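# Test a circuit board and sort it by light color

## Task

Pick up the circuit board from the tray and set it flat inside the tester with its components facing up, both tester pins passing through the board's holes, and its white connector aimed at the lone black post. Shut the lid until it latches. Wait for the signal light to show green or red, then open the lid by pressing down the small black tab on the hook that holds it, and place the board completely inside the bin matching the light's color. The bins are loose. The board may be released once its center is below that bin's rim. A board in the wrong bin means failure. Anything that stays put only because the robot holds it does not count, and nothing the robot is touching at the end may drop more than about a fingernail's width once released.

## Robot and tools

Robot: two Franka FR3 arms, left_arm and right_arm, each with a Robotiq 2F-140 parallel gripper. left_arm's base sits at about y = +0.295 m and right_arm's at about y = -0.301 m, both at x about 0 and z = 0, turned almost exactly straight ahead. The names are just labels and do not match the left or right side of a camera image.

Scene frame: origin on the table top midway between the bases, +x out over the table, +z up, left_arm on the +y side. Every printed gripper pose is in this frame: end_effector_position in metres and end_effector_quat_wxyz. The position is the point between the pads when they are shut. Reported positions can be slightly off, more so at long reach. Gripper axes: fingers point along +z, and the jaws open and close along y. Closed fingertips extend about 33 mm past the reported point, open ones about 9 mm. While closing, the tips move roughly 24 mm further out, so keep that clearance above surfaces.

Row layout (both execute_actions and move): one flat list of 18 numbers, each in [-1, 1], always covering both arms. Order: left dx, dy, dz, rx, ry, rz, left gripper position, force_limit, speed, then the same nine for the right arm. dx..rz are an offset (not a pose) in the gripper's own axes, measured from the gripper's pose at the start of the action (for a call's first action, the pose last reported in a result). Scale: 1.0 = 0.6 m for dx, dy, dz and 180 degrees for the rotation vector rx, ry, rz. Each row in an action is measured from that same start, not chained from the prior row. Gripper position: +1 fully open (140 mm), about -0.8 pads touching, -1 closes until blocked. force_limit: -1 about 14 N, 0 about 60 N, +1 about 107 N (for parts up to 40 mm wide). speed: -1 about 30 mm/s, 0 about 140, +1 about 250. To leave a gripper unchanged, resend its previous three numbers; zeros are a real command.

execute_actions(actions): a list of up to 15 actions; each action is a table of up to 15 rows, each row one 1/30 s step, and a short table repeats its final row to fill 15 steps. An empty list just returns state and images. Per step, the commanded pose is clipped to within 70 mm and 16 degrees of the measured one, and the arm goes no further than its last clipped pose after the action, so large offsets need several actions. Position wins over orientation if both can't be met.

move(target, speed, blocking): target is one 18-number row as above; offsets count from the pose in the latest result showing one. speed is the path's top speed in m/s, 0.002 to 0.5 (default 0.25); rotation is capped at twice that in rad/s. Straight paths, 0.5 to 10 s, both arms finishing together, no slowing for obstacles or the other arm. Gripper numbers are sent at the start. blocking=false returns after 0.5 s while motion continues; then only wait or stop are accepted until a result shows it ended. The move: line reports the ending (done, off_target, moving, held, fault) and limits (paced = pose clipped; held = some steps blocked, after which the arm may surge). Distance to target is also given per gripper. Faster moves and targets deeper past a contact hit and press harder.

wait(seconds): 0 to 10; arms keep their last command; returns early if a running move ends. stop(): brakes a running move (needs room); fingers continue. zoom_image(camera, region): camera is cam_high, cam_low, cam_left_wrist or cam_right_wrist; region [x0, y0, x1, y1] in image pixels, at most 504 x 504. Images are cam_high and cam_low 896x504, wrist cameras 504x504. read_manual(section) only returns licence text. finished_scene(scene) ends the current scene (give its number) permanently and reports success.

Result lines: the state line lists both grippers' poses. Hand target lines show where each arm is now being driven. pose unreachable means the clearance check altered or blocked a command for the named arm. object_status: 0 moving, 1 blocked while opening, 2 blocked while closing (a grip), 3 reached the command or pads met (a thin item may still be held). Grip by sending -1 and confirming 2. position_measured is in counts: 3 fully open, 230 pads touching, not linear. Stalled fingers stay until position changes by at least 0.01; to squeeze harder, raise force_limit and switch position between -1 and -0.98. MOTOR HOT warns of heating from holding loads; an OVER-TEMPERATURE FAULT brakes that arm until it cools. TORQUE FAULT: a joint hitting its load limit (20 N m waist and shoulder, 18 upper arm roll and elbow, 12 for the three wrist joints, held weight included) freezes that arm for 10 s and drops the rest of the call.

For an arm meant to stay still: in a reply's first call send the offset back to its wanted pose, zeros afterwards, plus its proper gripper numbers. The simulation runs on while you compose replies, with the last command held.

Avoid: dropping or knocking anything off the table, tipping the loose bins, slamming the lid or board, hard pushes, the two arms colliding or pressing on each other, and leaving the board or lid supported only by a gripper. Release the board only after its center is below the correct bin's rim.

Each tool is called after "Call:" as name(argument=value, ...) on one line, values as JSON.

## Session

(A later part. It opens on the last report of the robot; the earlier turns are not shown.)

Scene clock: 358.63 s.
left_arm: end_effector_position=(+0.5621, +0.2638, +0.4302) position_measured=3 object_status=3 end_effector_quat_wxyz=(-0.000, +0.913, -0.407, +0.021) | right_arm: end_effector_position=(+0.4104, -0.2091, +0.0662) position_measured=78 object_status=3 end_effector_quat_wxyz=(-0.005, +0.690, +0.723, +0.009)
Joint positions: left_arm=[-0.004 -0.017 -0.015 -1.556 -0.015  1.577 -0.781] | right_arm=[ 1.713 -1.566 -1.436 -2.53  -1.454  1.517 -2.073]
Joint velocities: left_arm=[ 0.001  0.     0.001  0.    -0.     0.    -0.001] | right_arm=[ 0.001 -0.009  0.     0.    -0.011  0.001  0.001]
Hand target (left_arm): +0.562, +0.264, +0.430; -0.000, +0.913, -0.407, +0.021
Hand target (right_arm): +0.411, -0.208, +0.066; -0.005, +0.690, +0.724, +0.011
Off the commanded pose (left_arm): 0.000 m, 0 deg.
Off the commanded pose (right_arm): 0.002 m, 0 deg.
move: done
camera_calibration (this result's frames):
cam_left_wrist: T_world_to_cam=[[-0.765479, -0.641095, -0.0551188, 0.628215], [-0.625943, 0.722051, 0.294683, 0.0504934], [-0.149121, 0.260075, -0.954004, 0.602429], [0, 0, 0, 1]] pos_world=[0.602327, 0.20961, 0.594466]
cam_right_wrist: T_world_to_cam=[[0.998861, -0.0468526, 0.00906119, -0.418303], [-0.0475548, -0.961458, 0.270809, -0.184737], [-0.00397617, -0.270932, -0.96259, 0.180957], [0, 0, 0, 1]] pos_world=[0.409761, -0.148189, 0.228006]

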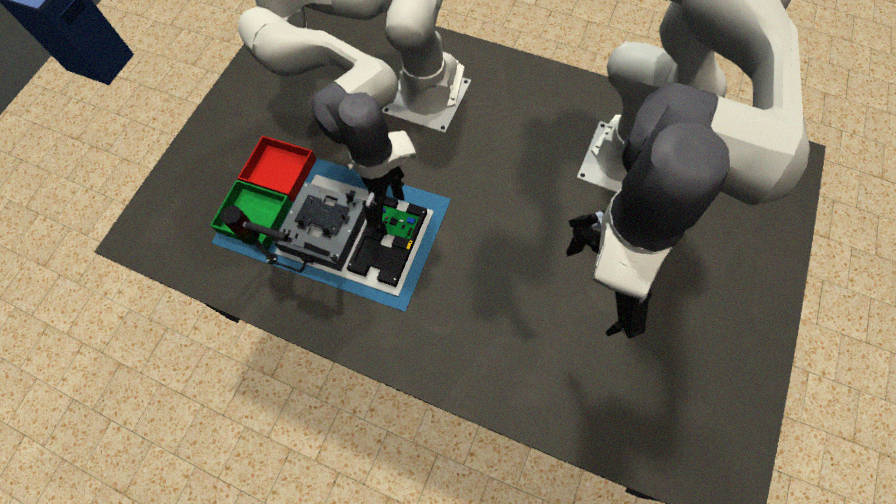

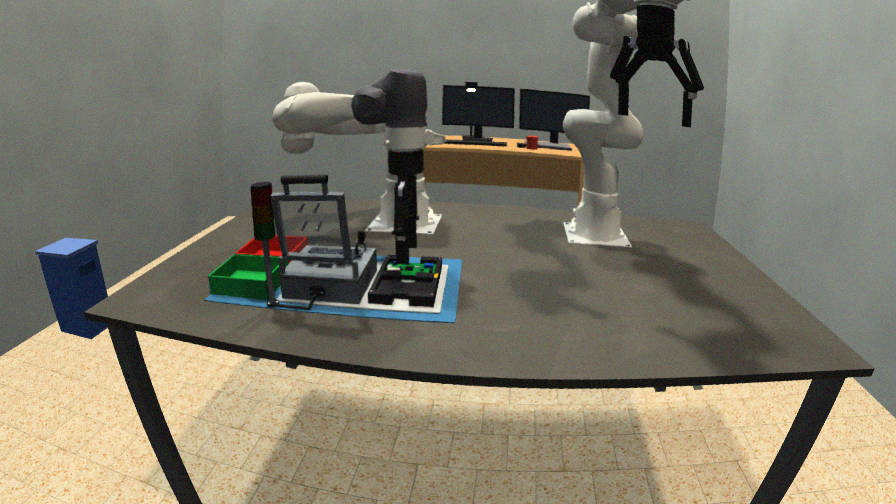

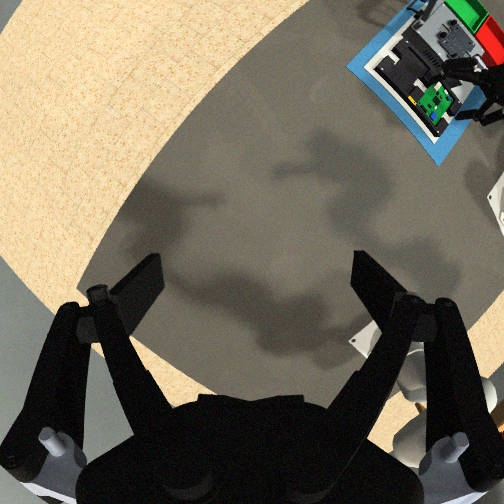

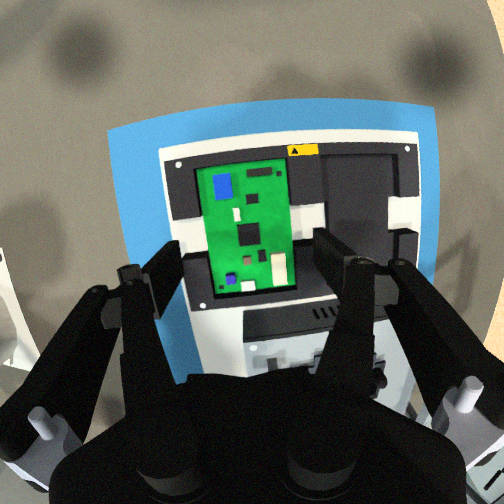

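Call:
move(target=[0,0,0,0,0,0,1,0,0, 0.02,0,0.02,0,0,0,0.4,0,0], speed=0.05)

Call:
zoom_image(camera="cam_right_wrist", region=[140, 150, 360, 370])

Scene clock: 387.30 s.
left_arm: end_effector_position=(+0.5621, +0.2638, +0.4302) position_measured=3 object_status=3 end_effector_quat_wxyz=(-0.000, +0.913, -0.407, +0.021) | right_arm: end_effector_position=(+0.4085, -0.1984, +0.0547) position_measured=78 object_status=3 end_effector_quat_wxyz=(-0.004, +0.687, +0.727, +0.006)
Joint positions: left_arm=[-0.004 -0.017 -0.015 -1.556 -0.015  1.577 -0.781] | right_arm=[ 1.743 -1.568 -1.466 -2.53  -1.48   1.527 -2.055]
Joint velocities: left_arm=[ 0.    -0.    -0.     0.     0.002  0.    -0.   ] | right_arm=[-0.    -0.003 -0.     0.002 -0.008  0.003  0.019]
Hand target (left_arm): +0.562, +0.264, +0.430; -0.000, +0.913, -0.407, +0.021
Hand target (right_arm): +0.410, -0.197, +0.054; -0.005, +0.690, +0.723, +0.009
Off the commanded pose (left_arm): 0.000 m, 0 deg.
Off the commanded pose (right_arm): 0.002 m, 1 deg.
move: done
camera_calibration (this result's frames):
cam_left_wrist: T_world_to_cam=[[-0.765479, -0.641095, -0.0551188, 0.628215], [-0.625943, 0.722051, 0.294683, 0.0504934], [-0.149121, 0.260075, -0.954004, 0.602429], [0, 0, 0, 1]] pos_world=[0.602327, 0.20961, 0.594466]
cam_right_wrist: T_world_to_cam=[[0.999303, -0.0367284, 0.00670107, -0.413831], [-0.0371551, -0.960761, 0.274878, -0.175759], [-0.00365769, -0.274935, -0.961456, 0.171833], [0, 0, 0, 1]] pos_world=[0.407641, -0.136819, 0.216295]

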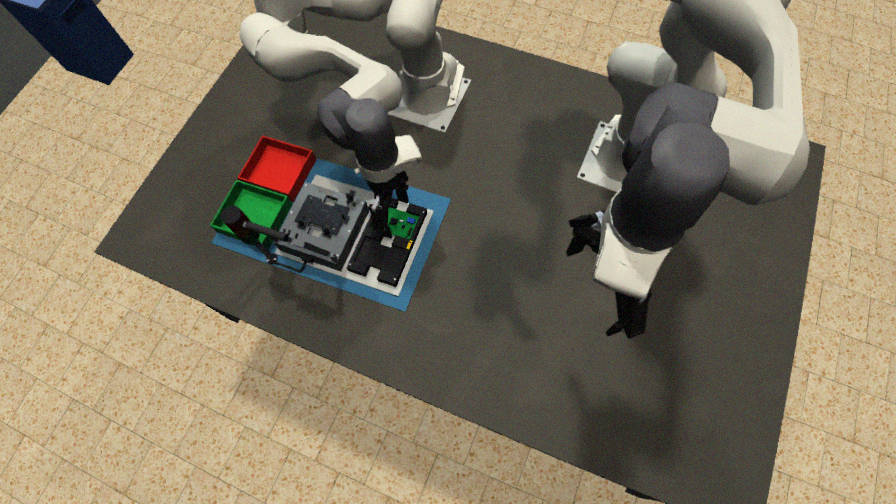

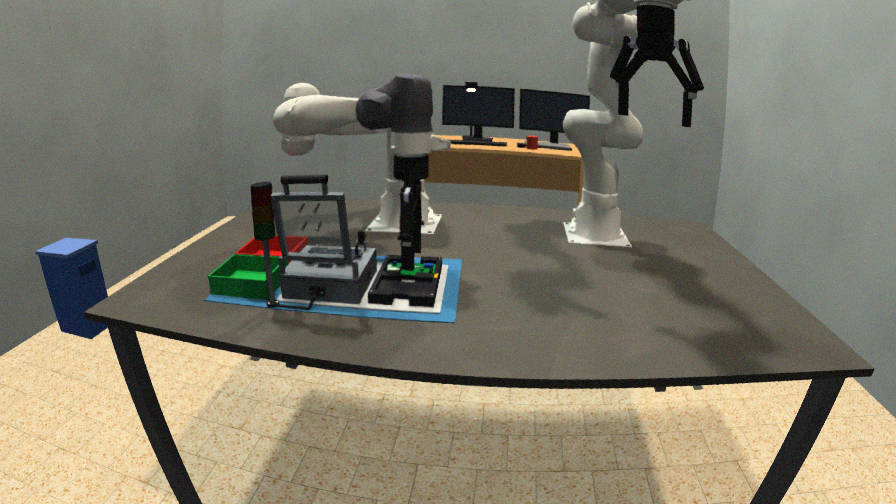

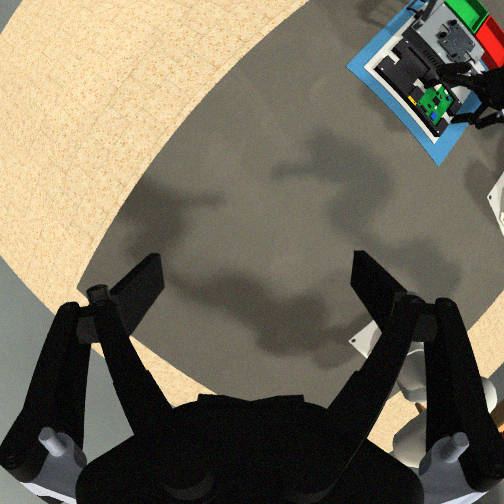

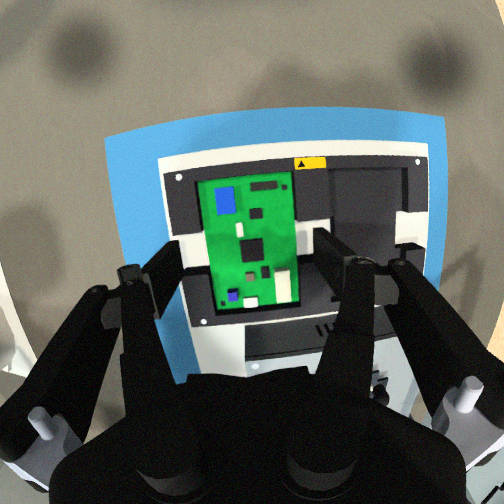

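Region (140, 150, 360, 370) of cam_right_wrist's 504x504 image, scaled by 2.291, with more detail than that image has.

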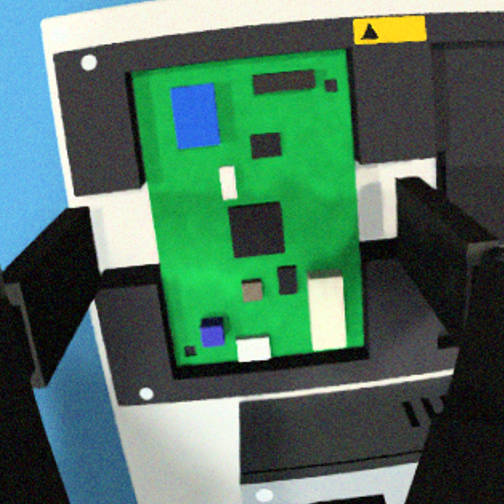

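Call:
move(target=[0,0,0,0,0,0,1,0,0, 0.001,0.004,0.017,0,0,0,0.4,0,0], speed=0.03)

Call:
zoom_image(camera="cam_right_wrist", region=[140, 150, 360, 370])

Call:
zoom_image(camera="cam_low", region=[350, 210, 470, 310])

Scene clock: 401.97 s.
left_arm: end_effector_position=(+0.5621, +0.2638, +0.4302) position_measured=3 object_status=3 end_effector_quat_wxyz=(-0.000, +0.913, -0.407, +0.021) | right_arm: end_effector_position=(+0.4095, -0.1989, +0.0450) position_measured=78 object_status=3 end_effector_quat_wxyz=(-0.004, +0.688, +0.725, +0.004)
Joint positions: left_arm=[-0.004 -0.017 -0.015 -1.556 -0.015  1.577 -0.781] | right_arm=[ 1.747 -1.574 -1.491 -2.527 -1.503  1.533 -2.051]
Joint velocities: left_arm=[ 0.001  0.001  0.     0.001  0.    -0.     0.001] | right_arm=[ 0.001 -0.007 -0.002  0.002 -0.011  0.001 -0.003]
Hand target (left_arm): +0.562, +0.264, +0.430; -0.000, +0.913, -0.407, +0.021
Hand target (right_arm): +0.411, -0.197, +0.045; -0.004, +0.687, +0.727, +0.006
Off the commanded pose (left_arm): 0.000 m, 0 deg.
Off the commanded pose (right_arm): 0.002 m, 0 deg.
move: done
camera_calibration (this result's frames):
cam_left_wrist: T_world_to_cam=[[-0.765479, -0.641095, -0.0551188, 0.628215], [-0.625943, 0.722051, 0.294683, 0.0504934], [-0.149121, 0.260075, -0.954004, 0.602428], [0, 0, 0, 1]] pos_world=[0.602327, 0.20961, 0.594466]
cam_right_wrist: T_world_to_cam=[[0.99914, -0.0412357, 0.00439461, -0.41547], [-0.0408269, -0.959545, 0.27858, -0.171953], [-0.0072706, -0.278519, -0.960403, 0.163049], [0, 0, 0, 1]] pos_world=[0.409277, -0.136716, 0.206322]

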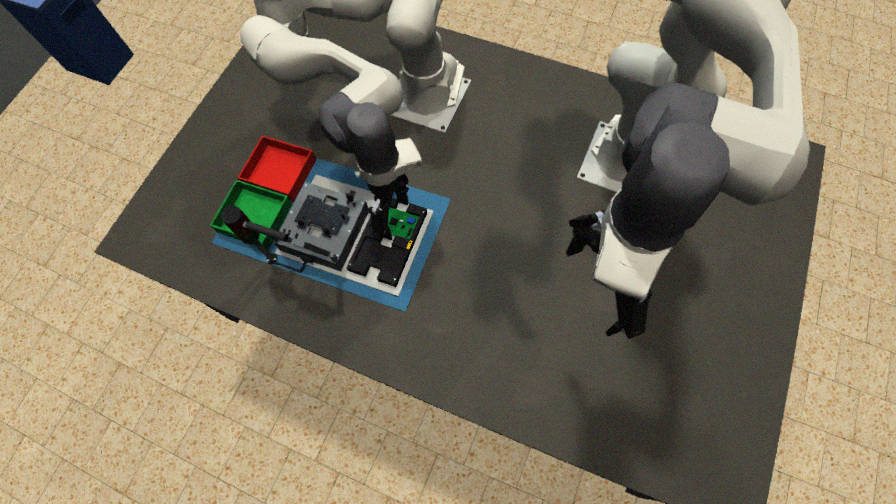

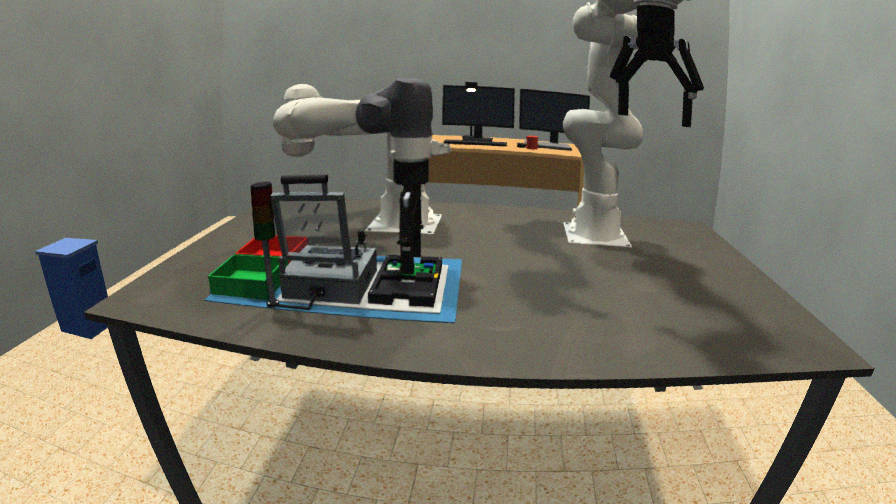

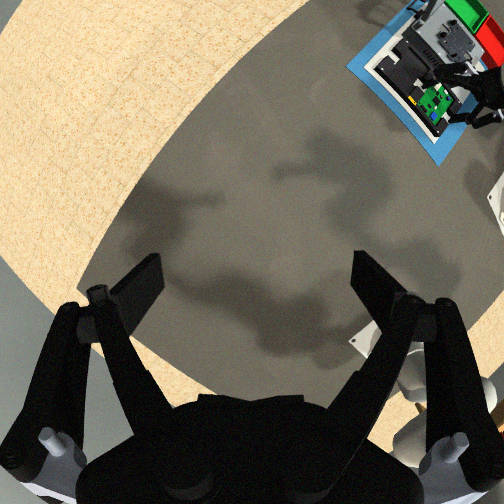

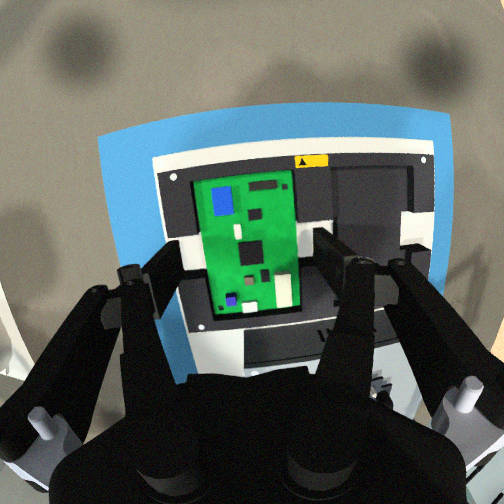

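Region (140, 150, 360, 370) of cam_right_wrist's 504x504 image, scaled by 2.291, with more detail than that image has.

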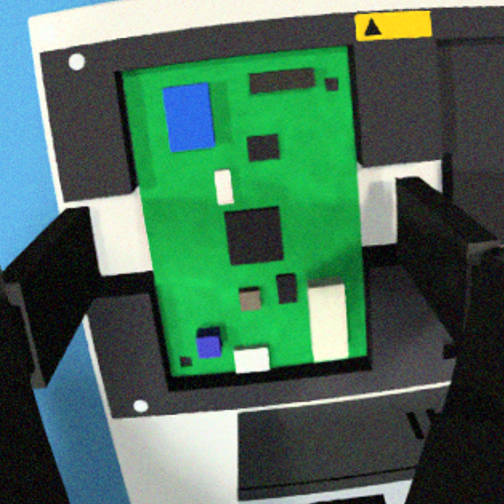

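Region (350, 210, 470, 310) of cam_low's 896x504 image, scaled by 4.200, with more detail than that image has.

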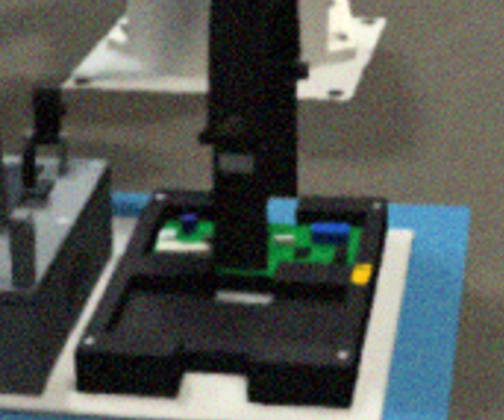

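Call:
move(target=[0,0,0,0,0,0,1,0,0, 0.002,0.007,0.017,0,0,0,0.4,0,0], speed=0.03)

Call:
zoom_image(camera="cam_right_wrist", region=[140, 150, 360, 370])

Call:
zoom_image(camera="cam_low", region=[350, 210, 470, 310])

Scene clock: 411.43 s.
left_arm: end_effector_position=(+0.5621, +0.2638, +0.4302) position_measured=3 object_status=3 end_effector_quat_wxyz=(-0.000, +0.913, -0.407, +0.021) | right_arm: end_effector_position=(+0.4123, -0.1989, +0.0352) position_measured=78 object_status=3 end_effector_quat_wxyz=(-0.003, +0.689, +0.725, +0.002)
Joint positions: left_arm=[-0.004 -0.017 -0.015 -1.556 -0.015  1.577 -0.781] | right_arm=[ 1.756 -1.579 -1.516 -2.518 -1.526  1.538 -2.052]
Joint velocities: left_arm=[-0.001 -0.     0.    -0.    -0.001 -0.001  0.   ] | right_arm=[ 0.001 -0.006 -0.     0.001 -0.009  0.     0.   ]
Hand target (left_arm): +0.562, +0.264, +0.430; -0.000, +0.913, -0.407, +0.021
Hand target (right_arm): +0.413, -0.197, +0.035; -0.004, +0.688, +0.725, +0.004
Off the commanded pose (left_arm): 0.000 m, 0 deg.
Off the commanded pose (right_arm): 0.002 m, 0 deg.
move: done
camera_calibration (this result's frames):
cam_left_wrist: T_world_to_cam=[[-0.765479, -0.641095, -0.0551188, 0.628215], [-0.625943, 0.722051, 0.294683, 0.0504934], [-0.149121, 0.260075, -0.954004, 0.602428], [0, 0, 0, 1]] pos_world=[0.602327, 0.20961, 0.594466]
cam_right_wrist: T_world_to_cam=[[0.999135, -0.0415218, 0.00232, -0.418209], [-0.0404874, -0.958468, 0.28231, -0.169123], [-0.00949838, -0.28216, -0.95932, 0.153849], [0, 0, 0, 1]] pos_world=[0.412461, -0.136054, 0.196306]

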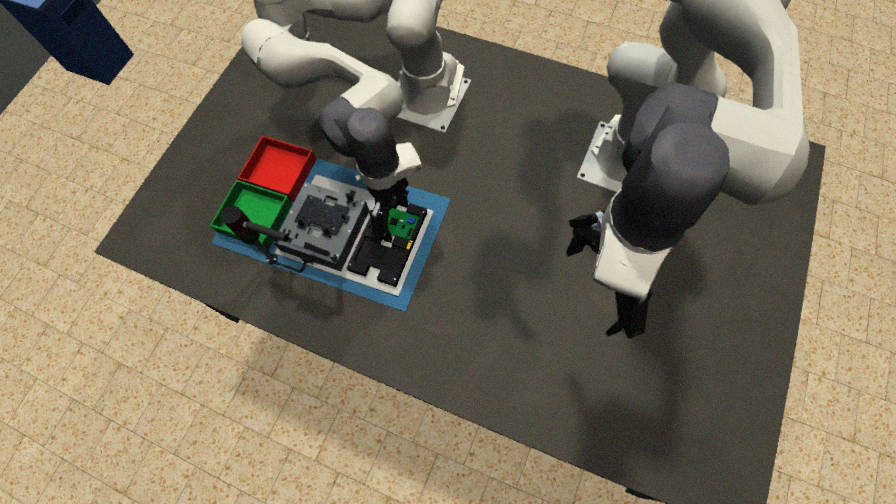

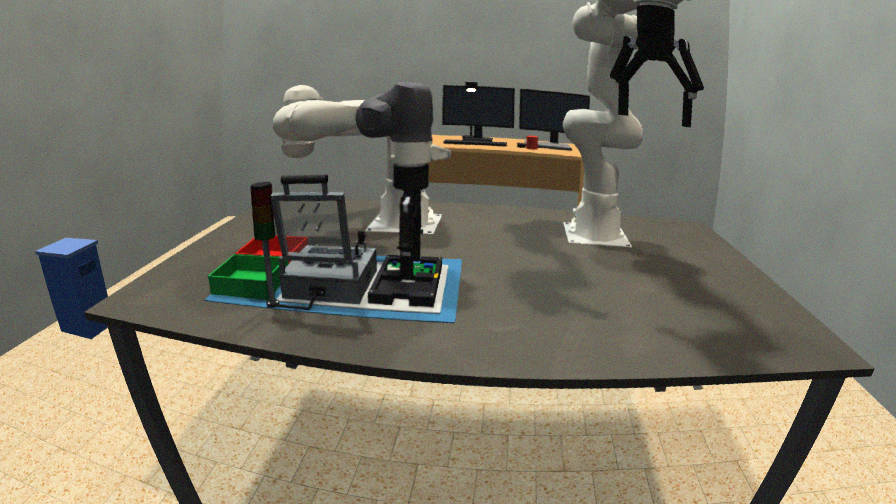

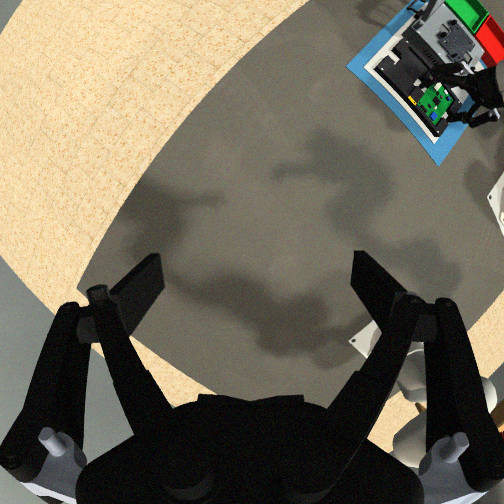

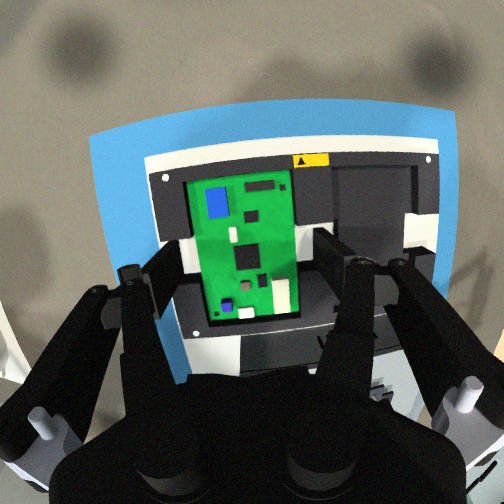

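Region (140, 150, 360, 370) of cam_right_wrist's 504x504 image, scaled by 2.291, with more detail than that image has.

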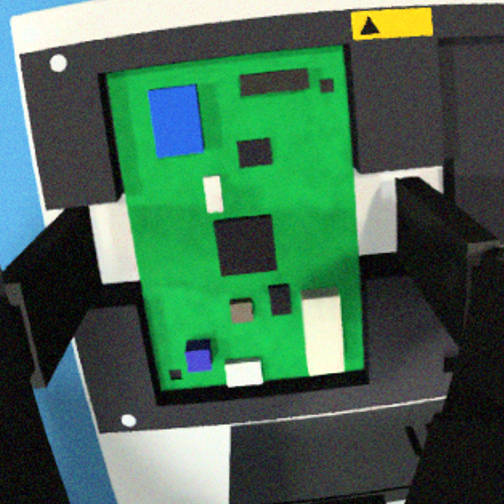

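Region (350, 210, 470, 310) of cam_low's 896x504 image, scaled by 4.200, with more detail than that image has.

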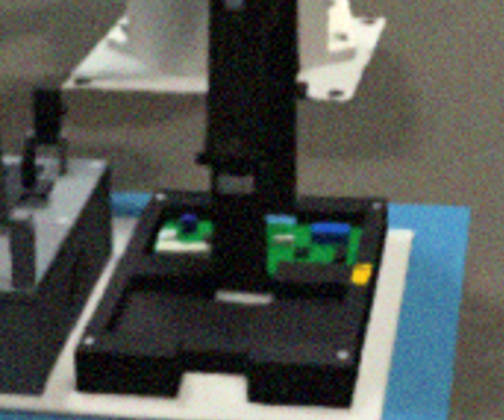

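Call:
move(target=[0,0,0,0,0,0,1,0,0, 0.001,0,0.02,0,0,0,0.4,0,0], speed=0.02)

Call:
zoom_image(camera="cam_right_wrist", region=[140, 150, 360, 370])

Call:
zoom_image(camera="cam_low", region=[350, 210, 470, 310])

Scene clock: 432.10 s.
left_arm: end_effector_position=(+0.5621, +0.2638, +0.4302) position_measured=3 object_status=3 end_effector_quat_wxyz=(-0.000, +0.913, -0.407, +0.021) | right_arm: end_effector_position=(+0.4118, -0.1997, +0.0238) position_measured=78 object_status=3 end_effector_quat_wxyz=(-0.003, +0.689, +0.725, -0.000)
Joint positions: left_arm=[-0.004 -0.017 -0.015 -1.556 -0.015  1.577 -0.781] | right_arm=[ 1.756 -1.586 -1.544 -2.518 -1.553  1.544 -2.052]
Joint velocities: left_arm=[-0.002  0.001  0.001 -0.001  0.    -0.001  0.   ] | right_arm=[ 0.001 -0.005 -0.003 -0.001 -0.01   0.002  0.001]
Hand target (left_arm): +0.562, +0.264, +0.430; -0.000, +0.913, -0.407, +0.021
Hand target (right_arm): +0.412, -0.198, +0.023; -0.003, +0.688, +0.725, +0.002
Off the commanded pose (left_arm): 0.000 m, 0 deg.
Off the commanded pose (right_arm): 0.002 m, 0 deg.
move: done
camera_calibration (this result's frames):
cam_left_wrist: T_world_to_cam=[[-0.76548, -0.641095, -0.0551188, 0.628215], [-0.625942, 0.722051, 0.294683, 0.0504932], [-0.149121, 0.260075, -0.954004, 0.602428], [0, 0, 0, 1]] pos_world=[0.602326, 0.20961, 0.594466]
cam_right_wrist: T_world_to_cam=[[0.999139, -0.041493, 0.0000729702, -0.417681], [-0.0397843, -0.957493, 0.285699, -0.166885], [-0.0117846, -0.285456, -0.958319, 0.142927], [0, 0, 0, 1]] pos_world=[0.412366, -0.136322, 0.18468]

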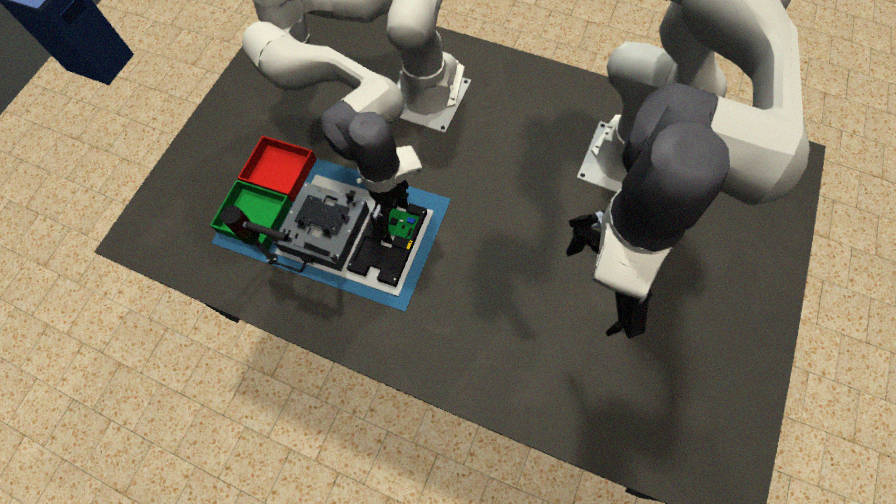

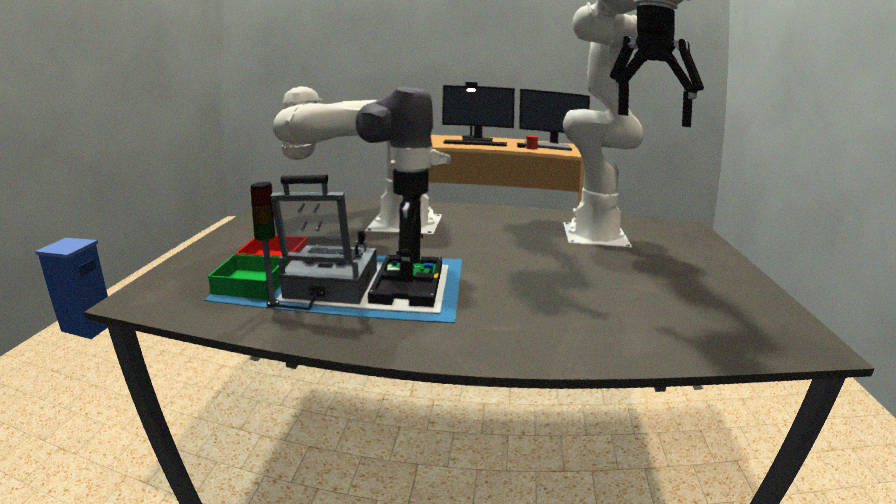

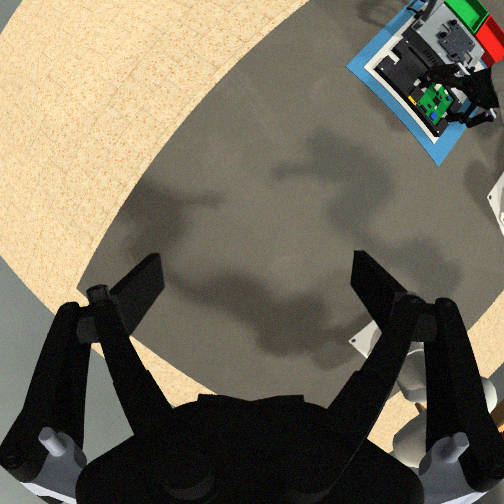

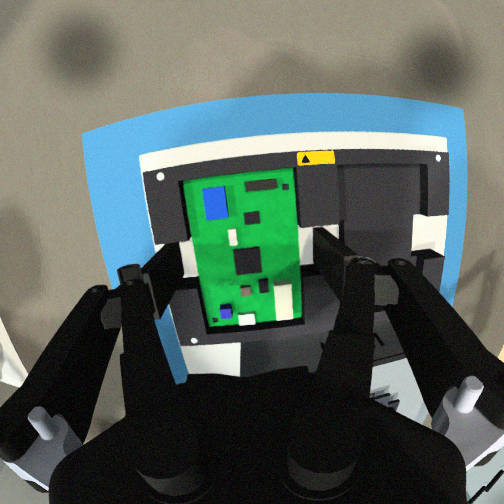

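Region (140, 150, 360, 370) of cam_right_wrist's 504x504 image, scaled by 2.291, with more detail than that image has.

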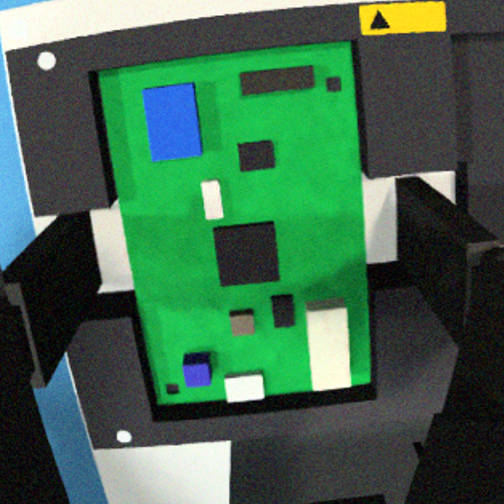

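Region (350, 210, 470, 310) of cam_low's 896x504 image, scaled by 4.200, with more detail than that image has.

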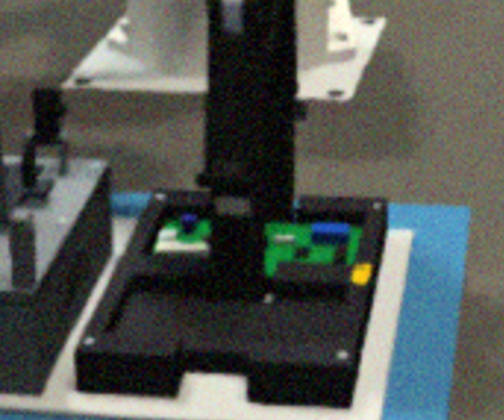

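Call:
move(target=[0,0,0,0,0,0,1,0,0, -0.003,0,0.007,0,0,0,0.4,0,0], speed=0.02)

Call:
zoom_image(camera="cam_right_wrist", region=[140, 150, 360, 370])

Scene clock: 444.77 s.
left_arm: end_effector_position=(+0.5621, +0.2638, +0.4302) position_measured=3 object_status=3 end_effector_quat_wxyz=(-0.000, +0.913, -0.407, +0.021) | right_arm: end_effector_position=(+0.4117, -0.2005, +0.0221) position_measured=78 object_status=3 end_effector_quat_wxyz=(-0.003, +0.689, +0.725, +0.000)
Joint positions: left_arm=[-0.004 -0.017 -0.015 -1.556 -0.015  1.577 -0.781] | right_arm=[ 1.753 -1.588 -1.549 -2.52  -1.557  1.547 -2.053]
Joint velocities: left_arm=[-0.001 -0.001 -0.     0.    -0.001  0.    -0.   ] | right_arm=[-0.001  0.001  0.    -0.001  0.     0.     0.001]
Hand target (left_arm): +0.562, +0.264, +0.430; -0.000, +0.913, -0.407, +0.021
Hand target (right_arm): +0.412, -0.201, +0.020; -0.003, +0.689, +0.725, +0.000
Off the commanded pose (left_arm): 0.000 m, 0 deg.
Off the commanded pose (right_arm): 0.003 m, 0 deg.
move: done
camera_calibration (this result's frames):
cam_left_wrist: T_world_to_cam=[[-0.765479, -0.641095, -0.0551188, 0.628215], [-0.625943, 0.722051, 0.294683, 0.0504933], [-0.149121, 0.260075, -0.954004, 0.602429], [0, 0, 0, 1]] pos_world=[0.602327, 0.20961, 0.594466]
cam_right_wrist: T_world_to_cam=[[0.99909, -0.0426374, 0.000816782, -0.417842], [-0.0410982, -0.957559, 0.285293, -0.166657], [-0.011382, -0.285067, -0.95844, 0.141037], [0, 0, 0, 1]] pos_world=[0.412217, -0.137195, 0.183063]

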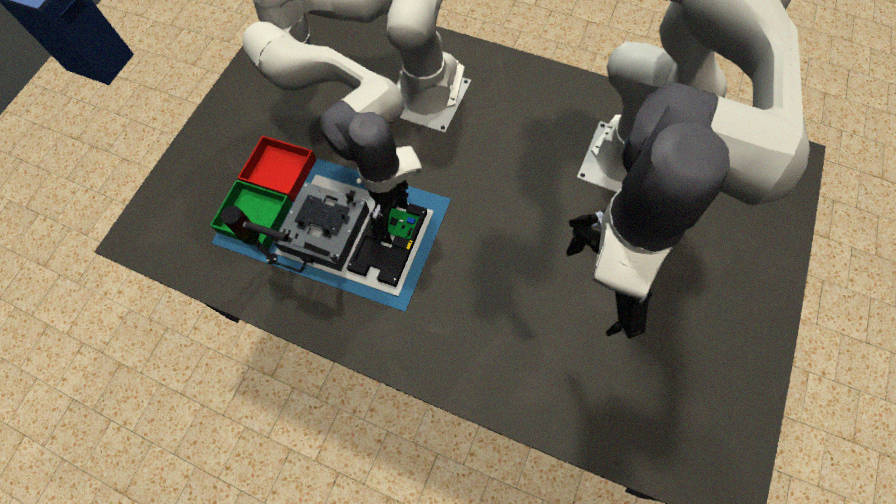

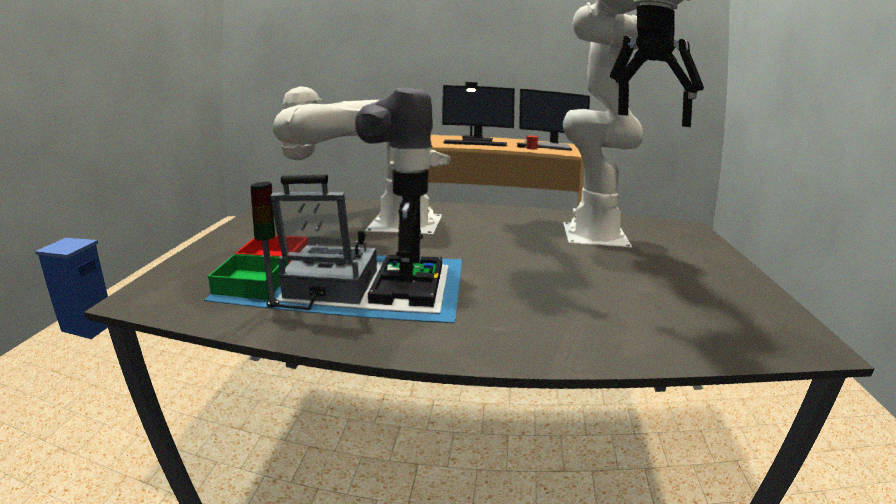

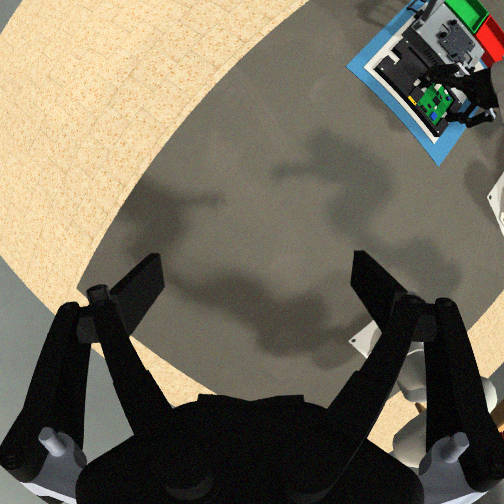

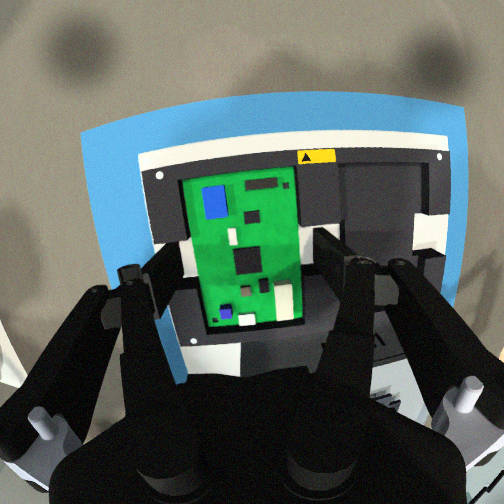

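Region (140, 150, 360, 370) of cam_right_wrist's 504x504 image, scaled by 2.291, with more detail than that image has.

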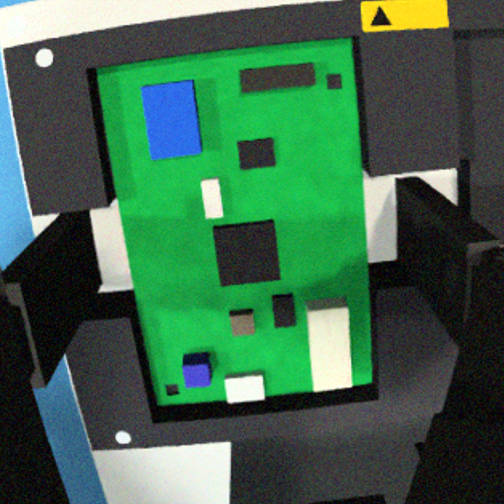

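Call:
execute_actions(actions=[[[0,0,0,0,0,0,1,0,0, 0,0,-0.002,0,0,0,-1,-0.3,-0.6]],[[0,0,0,0,0,0,1,0,0, 0,0,0,0,0,0,-1,-0.3,-0.6]],[[0,0,0,0,0,0,1,0,0, 0,0,0,0,0,0,-1,-0.3,-0.6]]])

Call:
zoom_image(camera="cam_right_wrist", region=[140, 150, 360, 370])

Scene clock: 458.20 s.
left_arm: end_effector_position=(+0.5621, +0.2638, +0.4302) position_measured=3 object_status=3 end_effector_quat_wxyz=(-0.000, +0.913, -0.407, +0.021) | right_arm: end_effector_position=(+0.4111, -0.1987, +0.0277) position_measured=124 object_status=2 end_effector_quat_wxyz=(-0.004, +0.688, +0.726, +0.002)
Joint positions: left_arm=[-0.004 -0.017 -0.015 -1.556 -0.015  1.577 -0.781] | right_arm=[ 1.752 -1.587 -1.535 -2.522 -1.546  1.544 -2.054]
Joint velocities: left_arm=[-0.    -0.    -0.001  0.001 -0.     0.    -0.001] | right_arm=[-0.     0.001  0.     0.     0.001 -0.001  0.   ]
Hand target (left_arm): +0.562, +0.264, +0.430; -0.000, +0.913, -0.407, +0.021
Hand target (right_arm): +0.411, -0.199, +0.028; -0.004, +0.688, +0.726, +0.002
Off the commanded pose (left_arm): 0.000 m, 0 deg.
Off the commanded pose (right_arm): 0.000 m, 0 deg.
camera_calibration (this result's frames):
cam_left_wrist: T_world_to_cam=[[-0.765479, -0.641095, -0.0551189, 0.628215], [-0.625943, 0.722051, 0.294683, 0.0504935], [-0.149121, 0.260075, -0.954004, 0.602428], [0, 0, 0, 1]] pos_world=[0.602327, 0.20961, 0.594466]
cam_right_wrist: T_world_to_cam=[[0.999225, -0.039298, 0.00228161, -0.416619], [-0.0383543, -0.958908, 0.281111, -0.167869], [-0.00885925, -0.280981, -0.959672, 0.146694], [0, 0, 0, 1]] pos_world=[0.411157, -0.136126, 0.188918]

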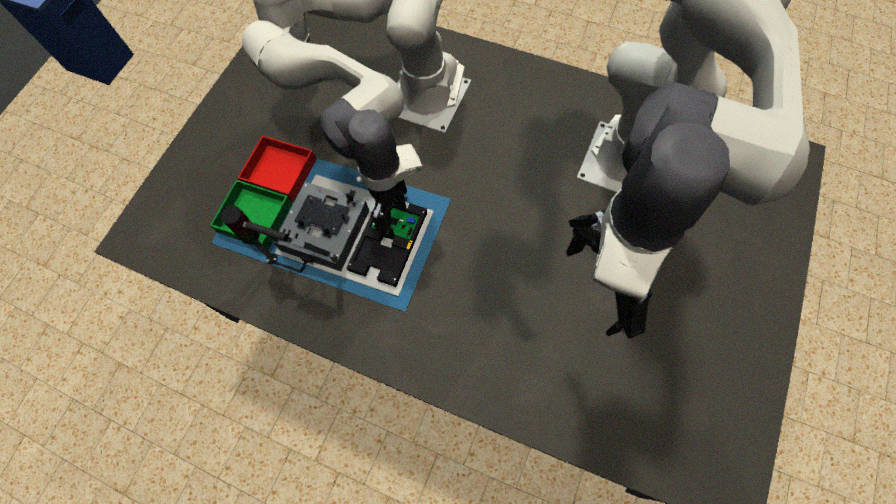

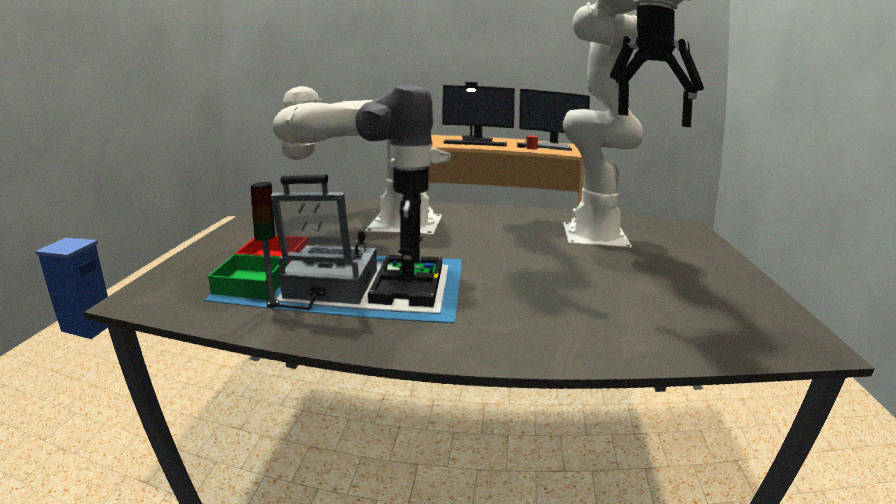

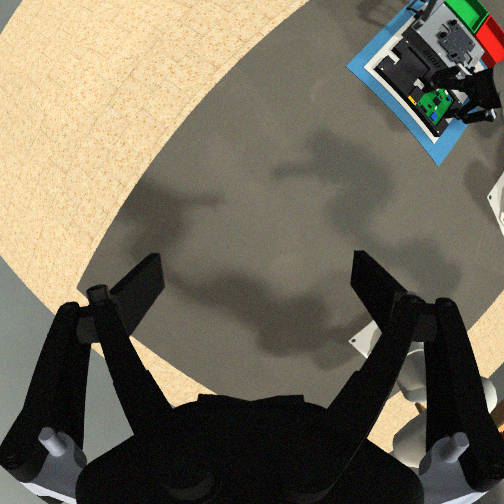

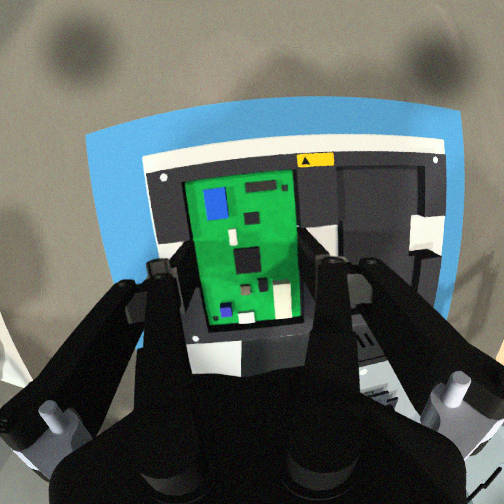

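Region (140, 150, 360, 370) of cam_right_wrist's 504x504 image, scaled by 2.291, with more detail than that image has.

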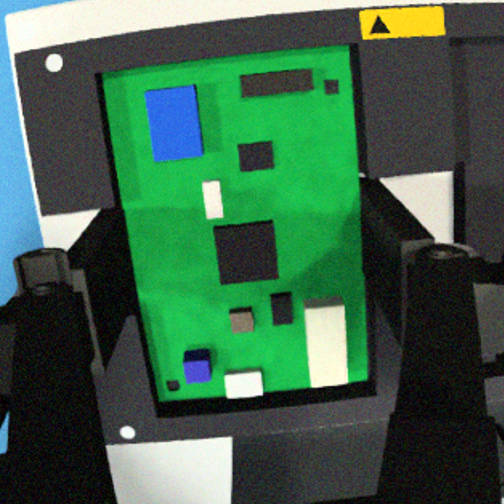

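Call:
move(target=[0,0,0,0,0,0,1,0,0, 0,0,-0.06,0,0,0,-1,-0.3,-0.6], speed=0.05)

Call:
zoom_image(camera="cam_low", region=[350, 200, 470, 300])

Scene clock: 470.53 s.
left_arm: end_effector_position=(+0.5621, +0.2638, +0.4302) position_measured=3 object_status=3 end_effector_quat_wxyz=(-0.000, +0.913, -0.407, +0.021) | right_arm: end_effector_position=(+0.4125, -0.1988, +0.0626) position_measured=124 object_status=2 end_effector_quat_wxyz=(-0.004, +0.688, +0.725, +0.004)
Joint positions: left_arm=[-0.004 -0.017 -0.015 -1.556 -0.015  1.577 -0.781] | right_arm=[ 1.757 -1.566 -1.445 -2.512 -1.462  1.511 -2.054]
Joint velocities: left_arm=[ 0.001 -0.001  0.    -0.    -0.    -0.     0.001] | right_arm=[-0.002  0.008  0.     0.001  0.014 -0.004  0.   ]
Hand target (left_arm): +0.562, +0.264, +0.430; -0.000, +0.913, -0.407, +0.021
Hand target (right_arm): +0.412, -0.200, +0.063; -0.003, +0.688, +0.726, +0.002
Off the commanded pose (left_arm): 0.000 m, 0 deg.
Off the commanded pose (right_arm): 0.002 m, 0 deg.
move: done
camera_calibration (this result's frames):
cam_left_wrist: T_world_to_cam=[[-0.765479, -0.641095, -0.0551188, 0.628215], [-0.625943, 0.722051, 0.294683, 0.0504933], [-0.149121, 0.260075, -0.954004, 0.602429], [0, 0, 0, 1]] pos_world=[0.602327, 0.20961, 0.594466]
cam_right_wrist: T_world_to_cam=[[0.999151, -0.0409095, 0.00482689, -0.418467], [-0.0406325, -0.959492, 0.27879, -0.176754], [-0.0067738, -0.27875, -0.96034, 0.1798], [0, 0, 0, 1]] pos_world=[0.412147, -0.136594, 0.223967]

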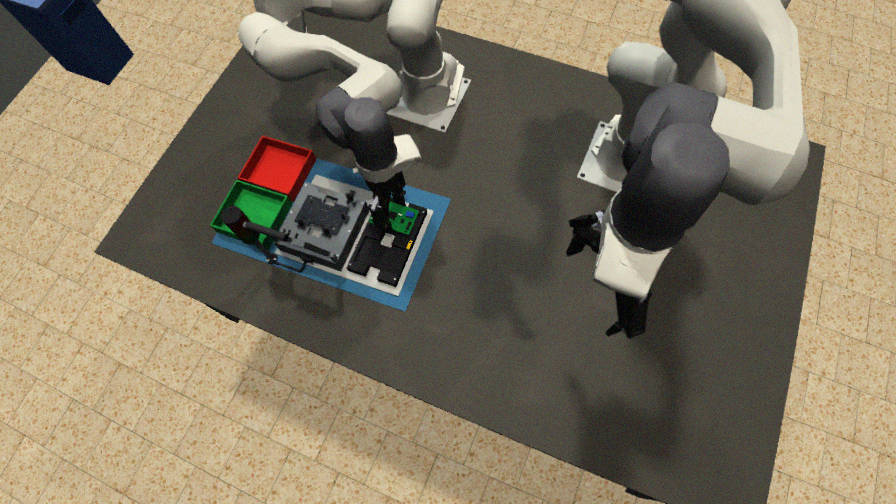

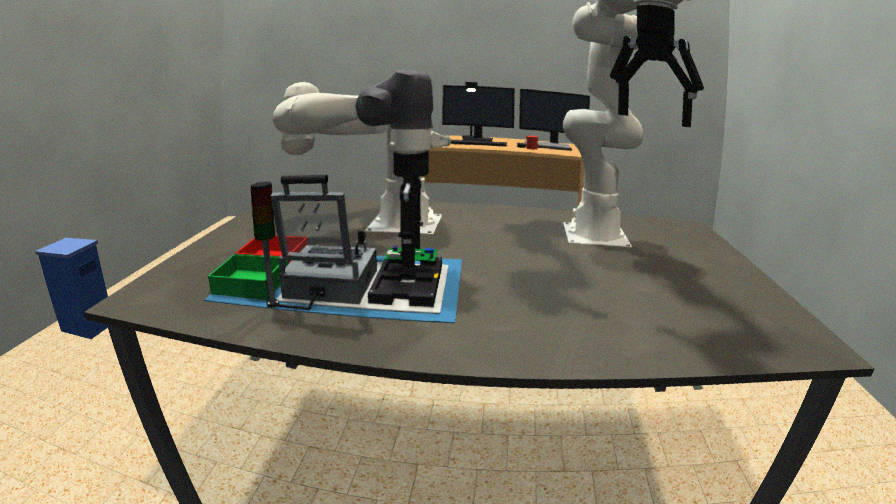

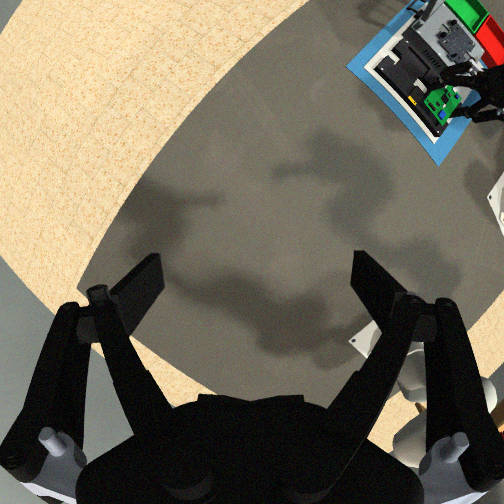

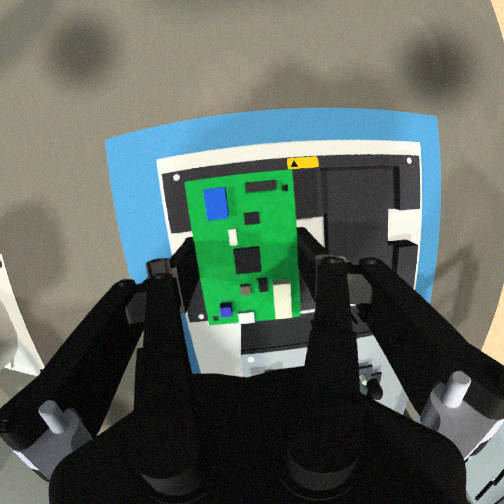

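Region (350, 200, 470, 300) of cam_low's 896x504 image, scaled by 4.200, with more detail than that image has.

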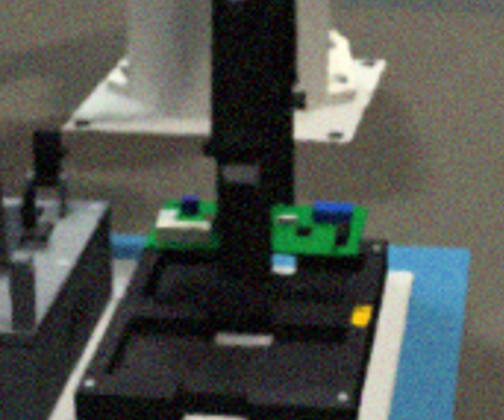

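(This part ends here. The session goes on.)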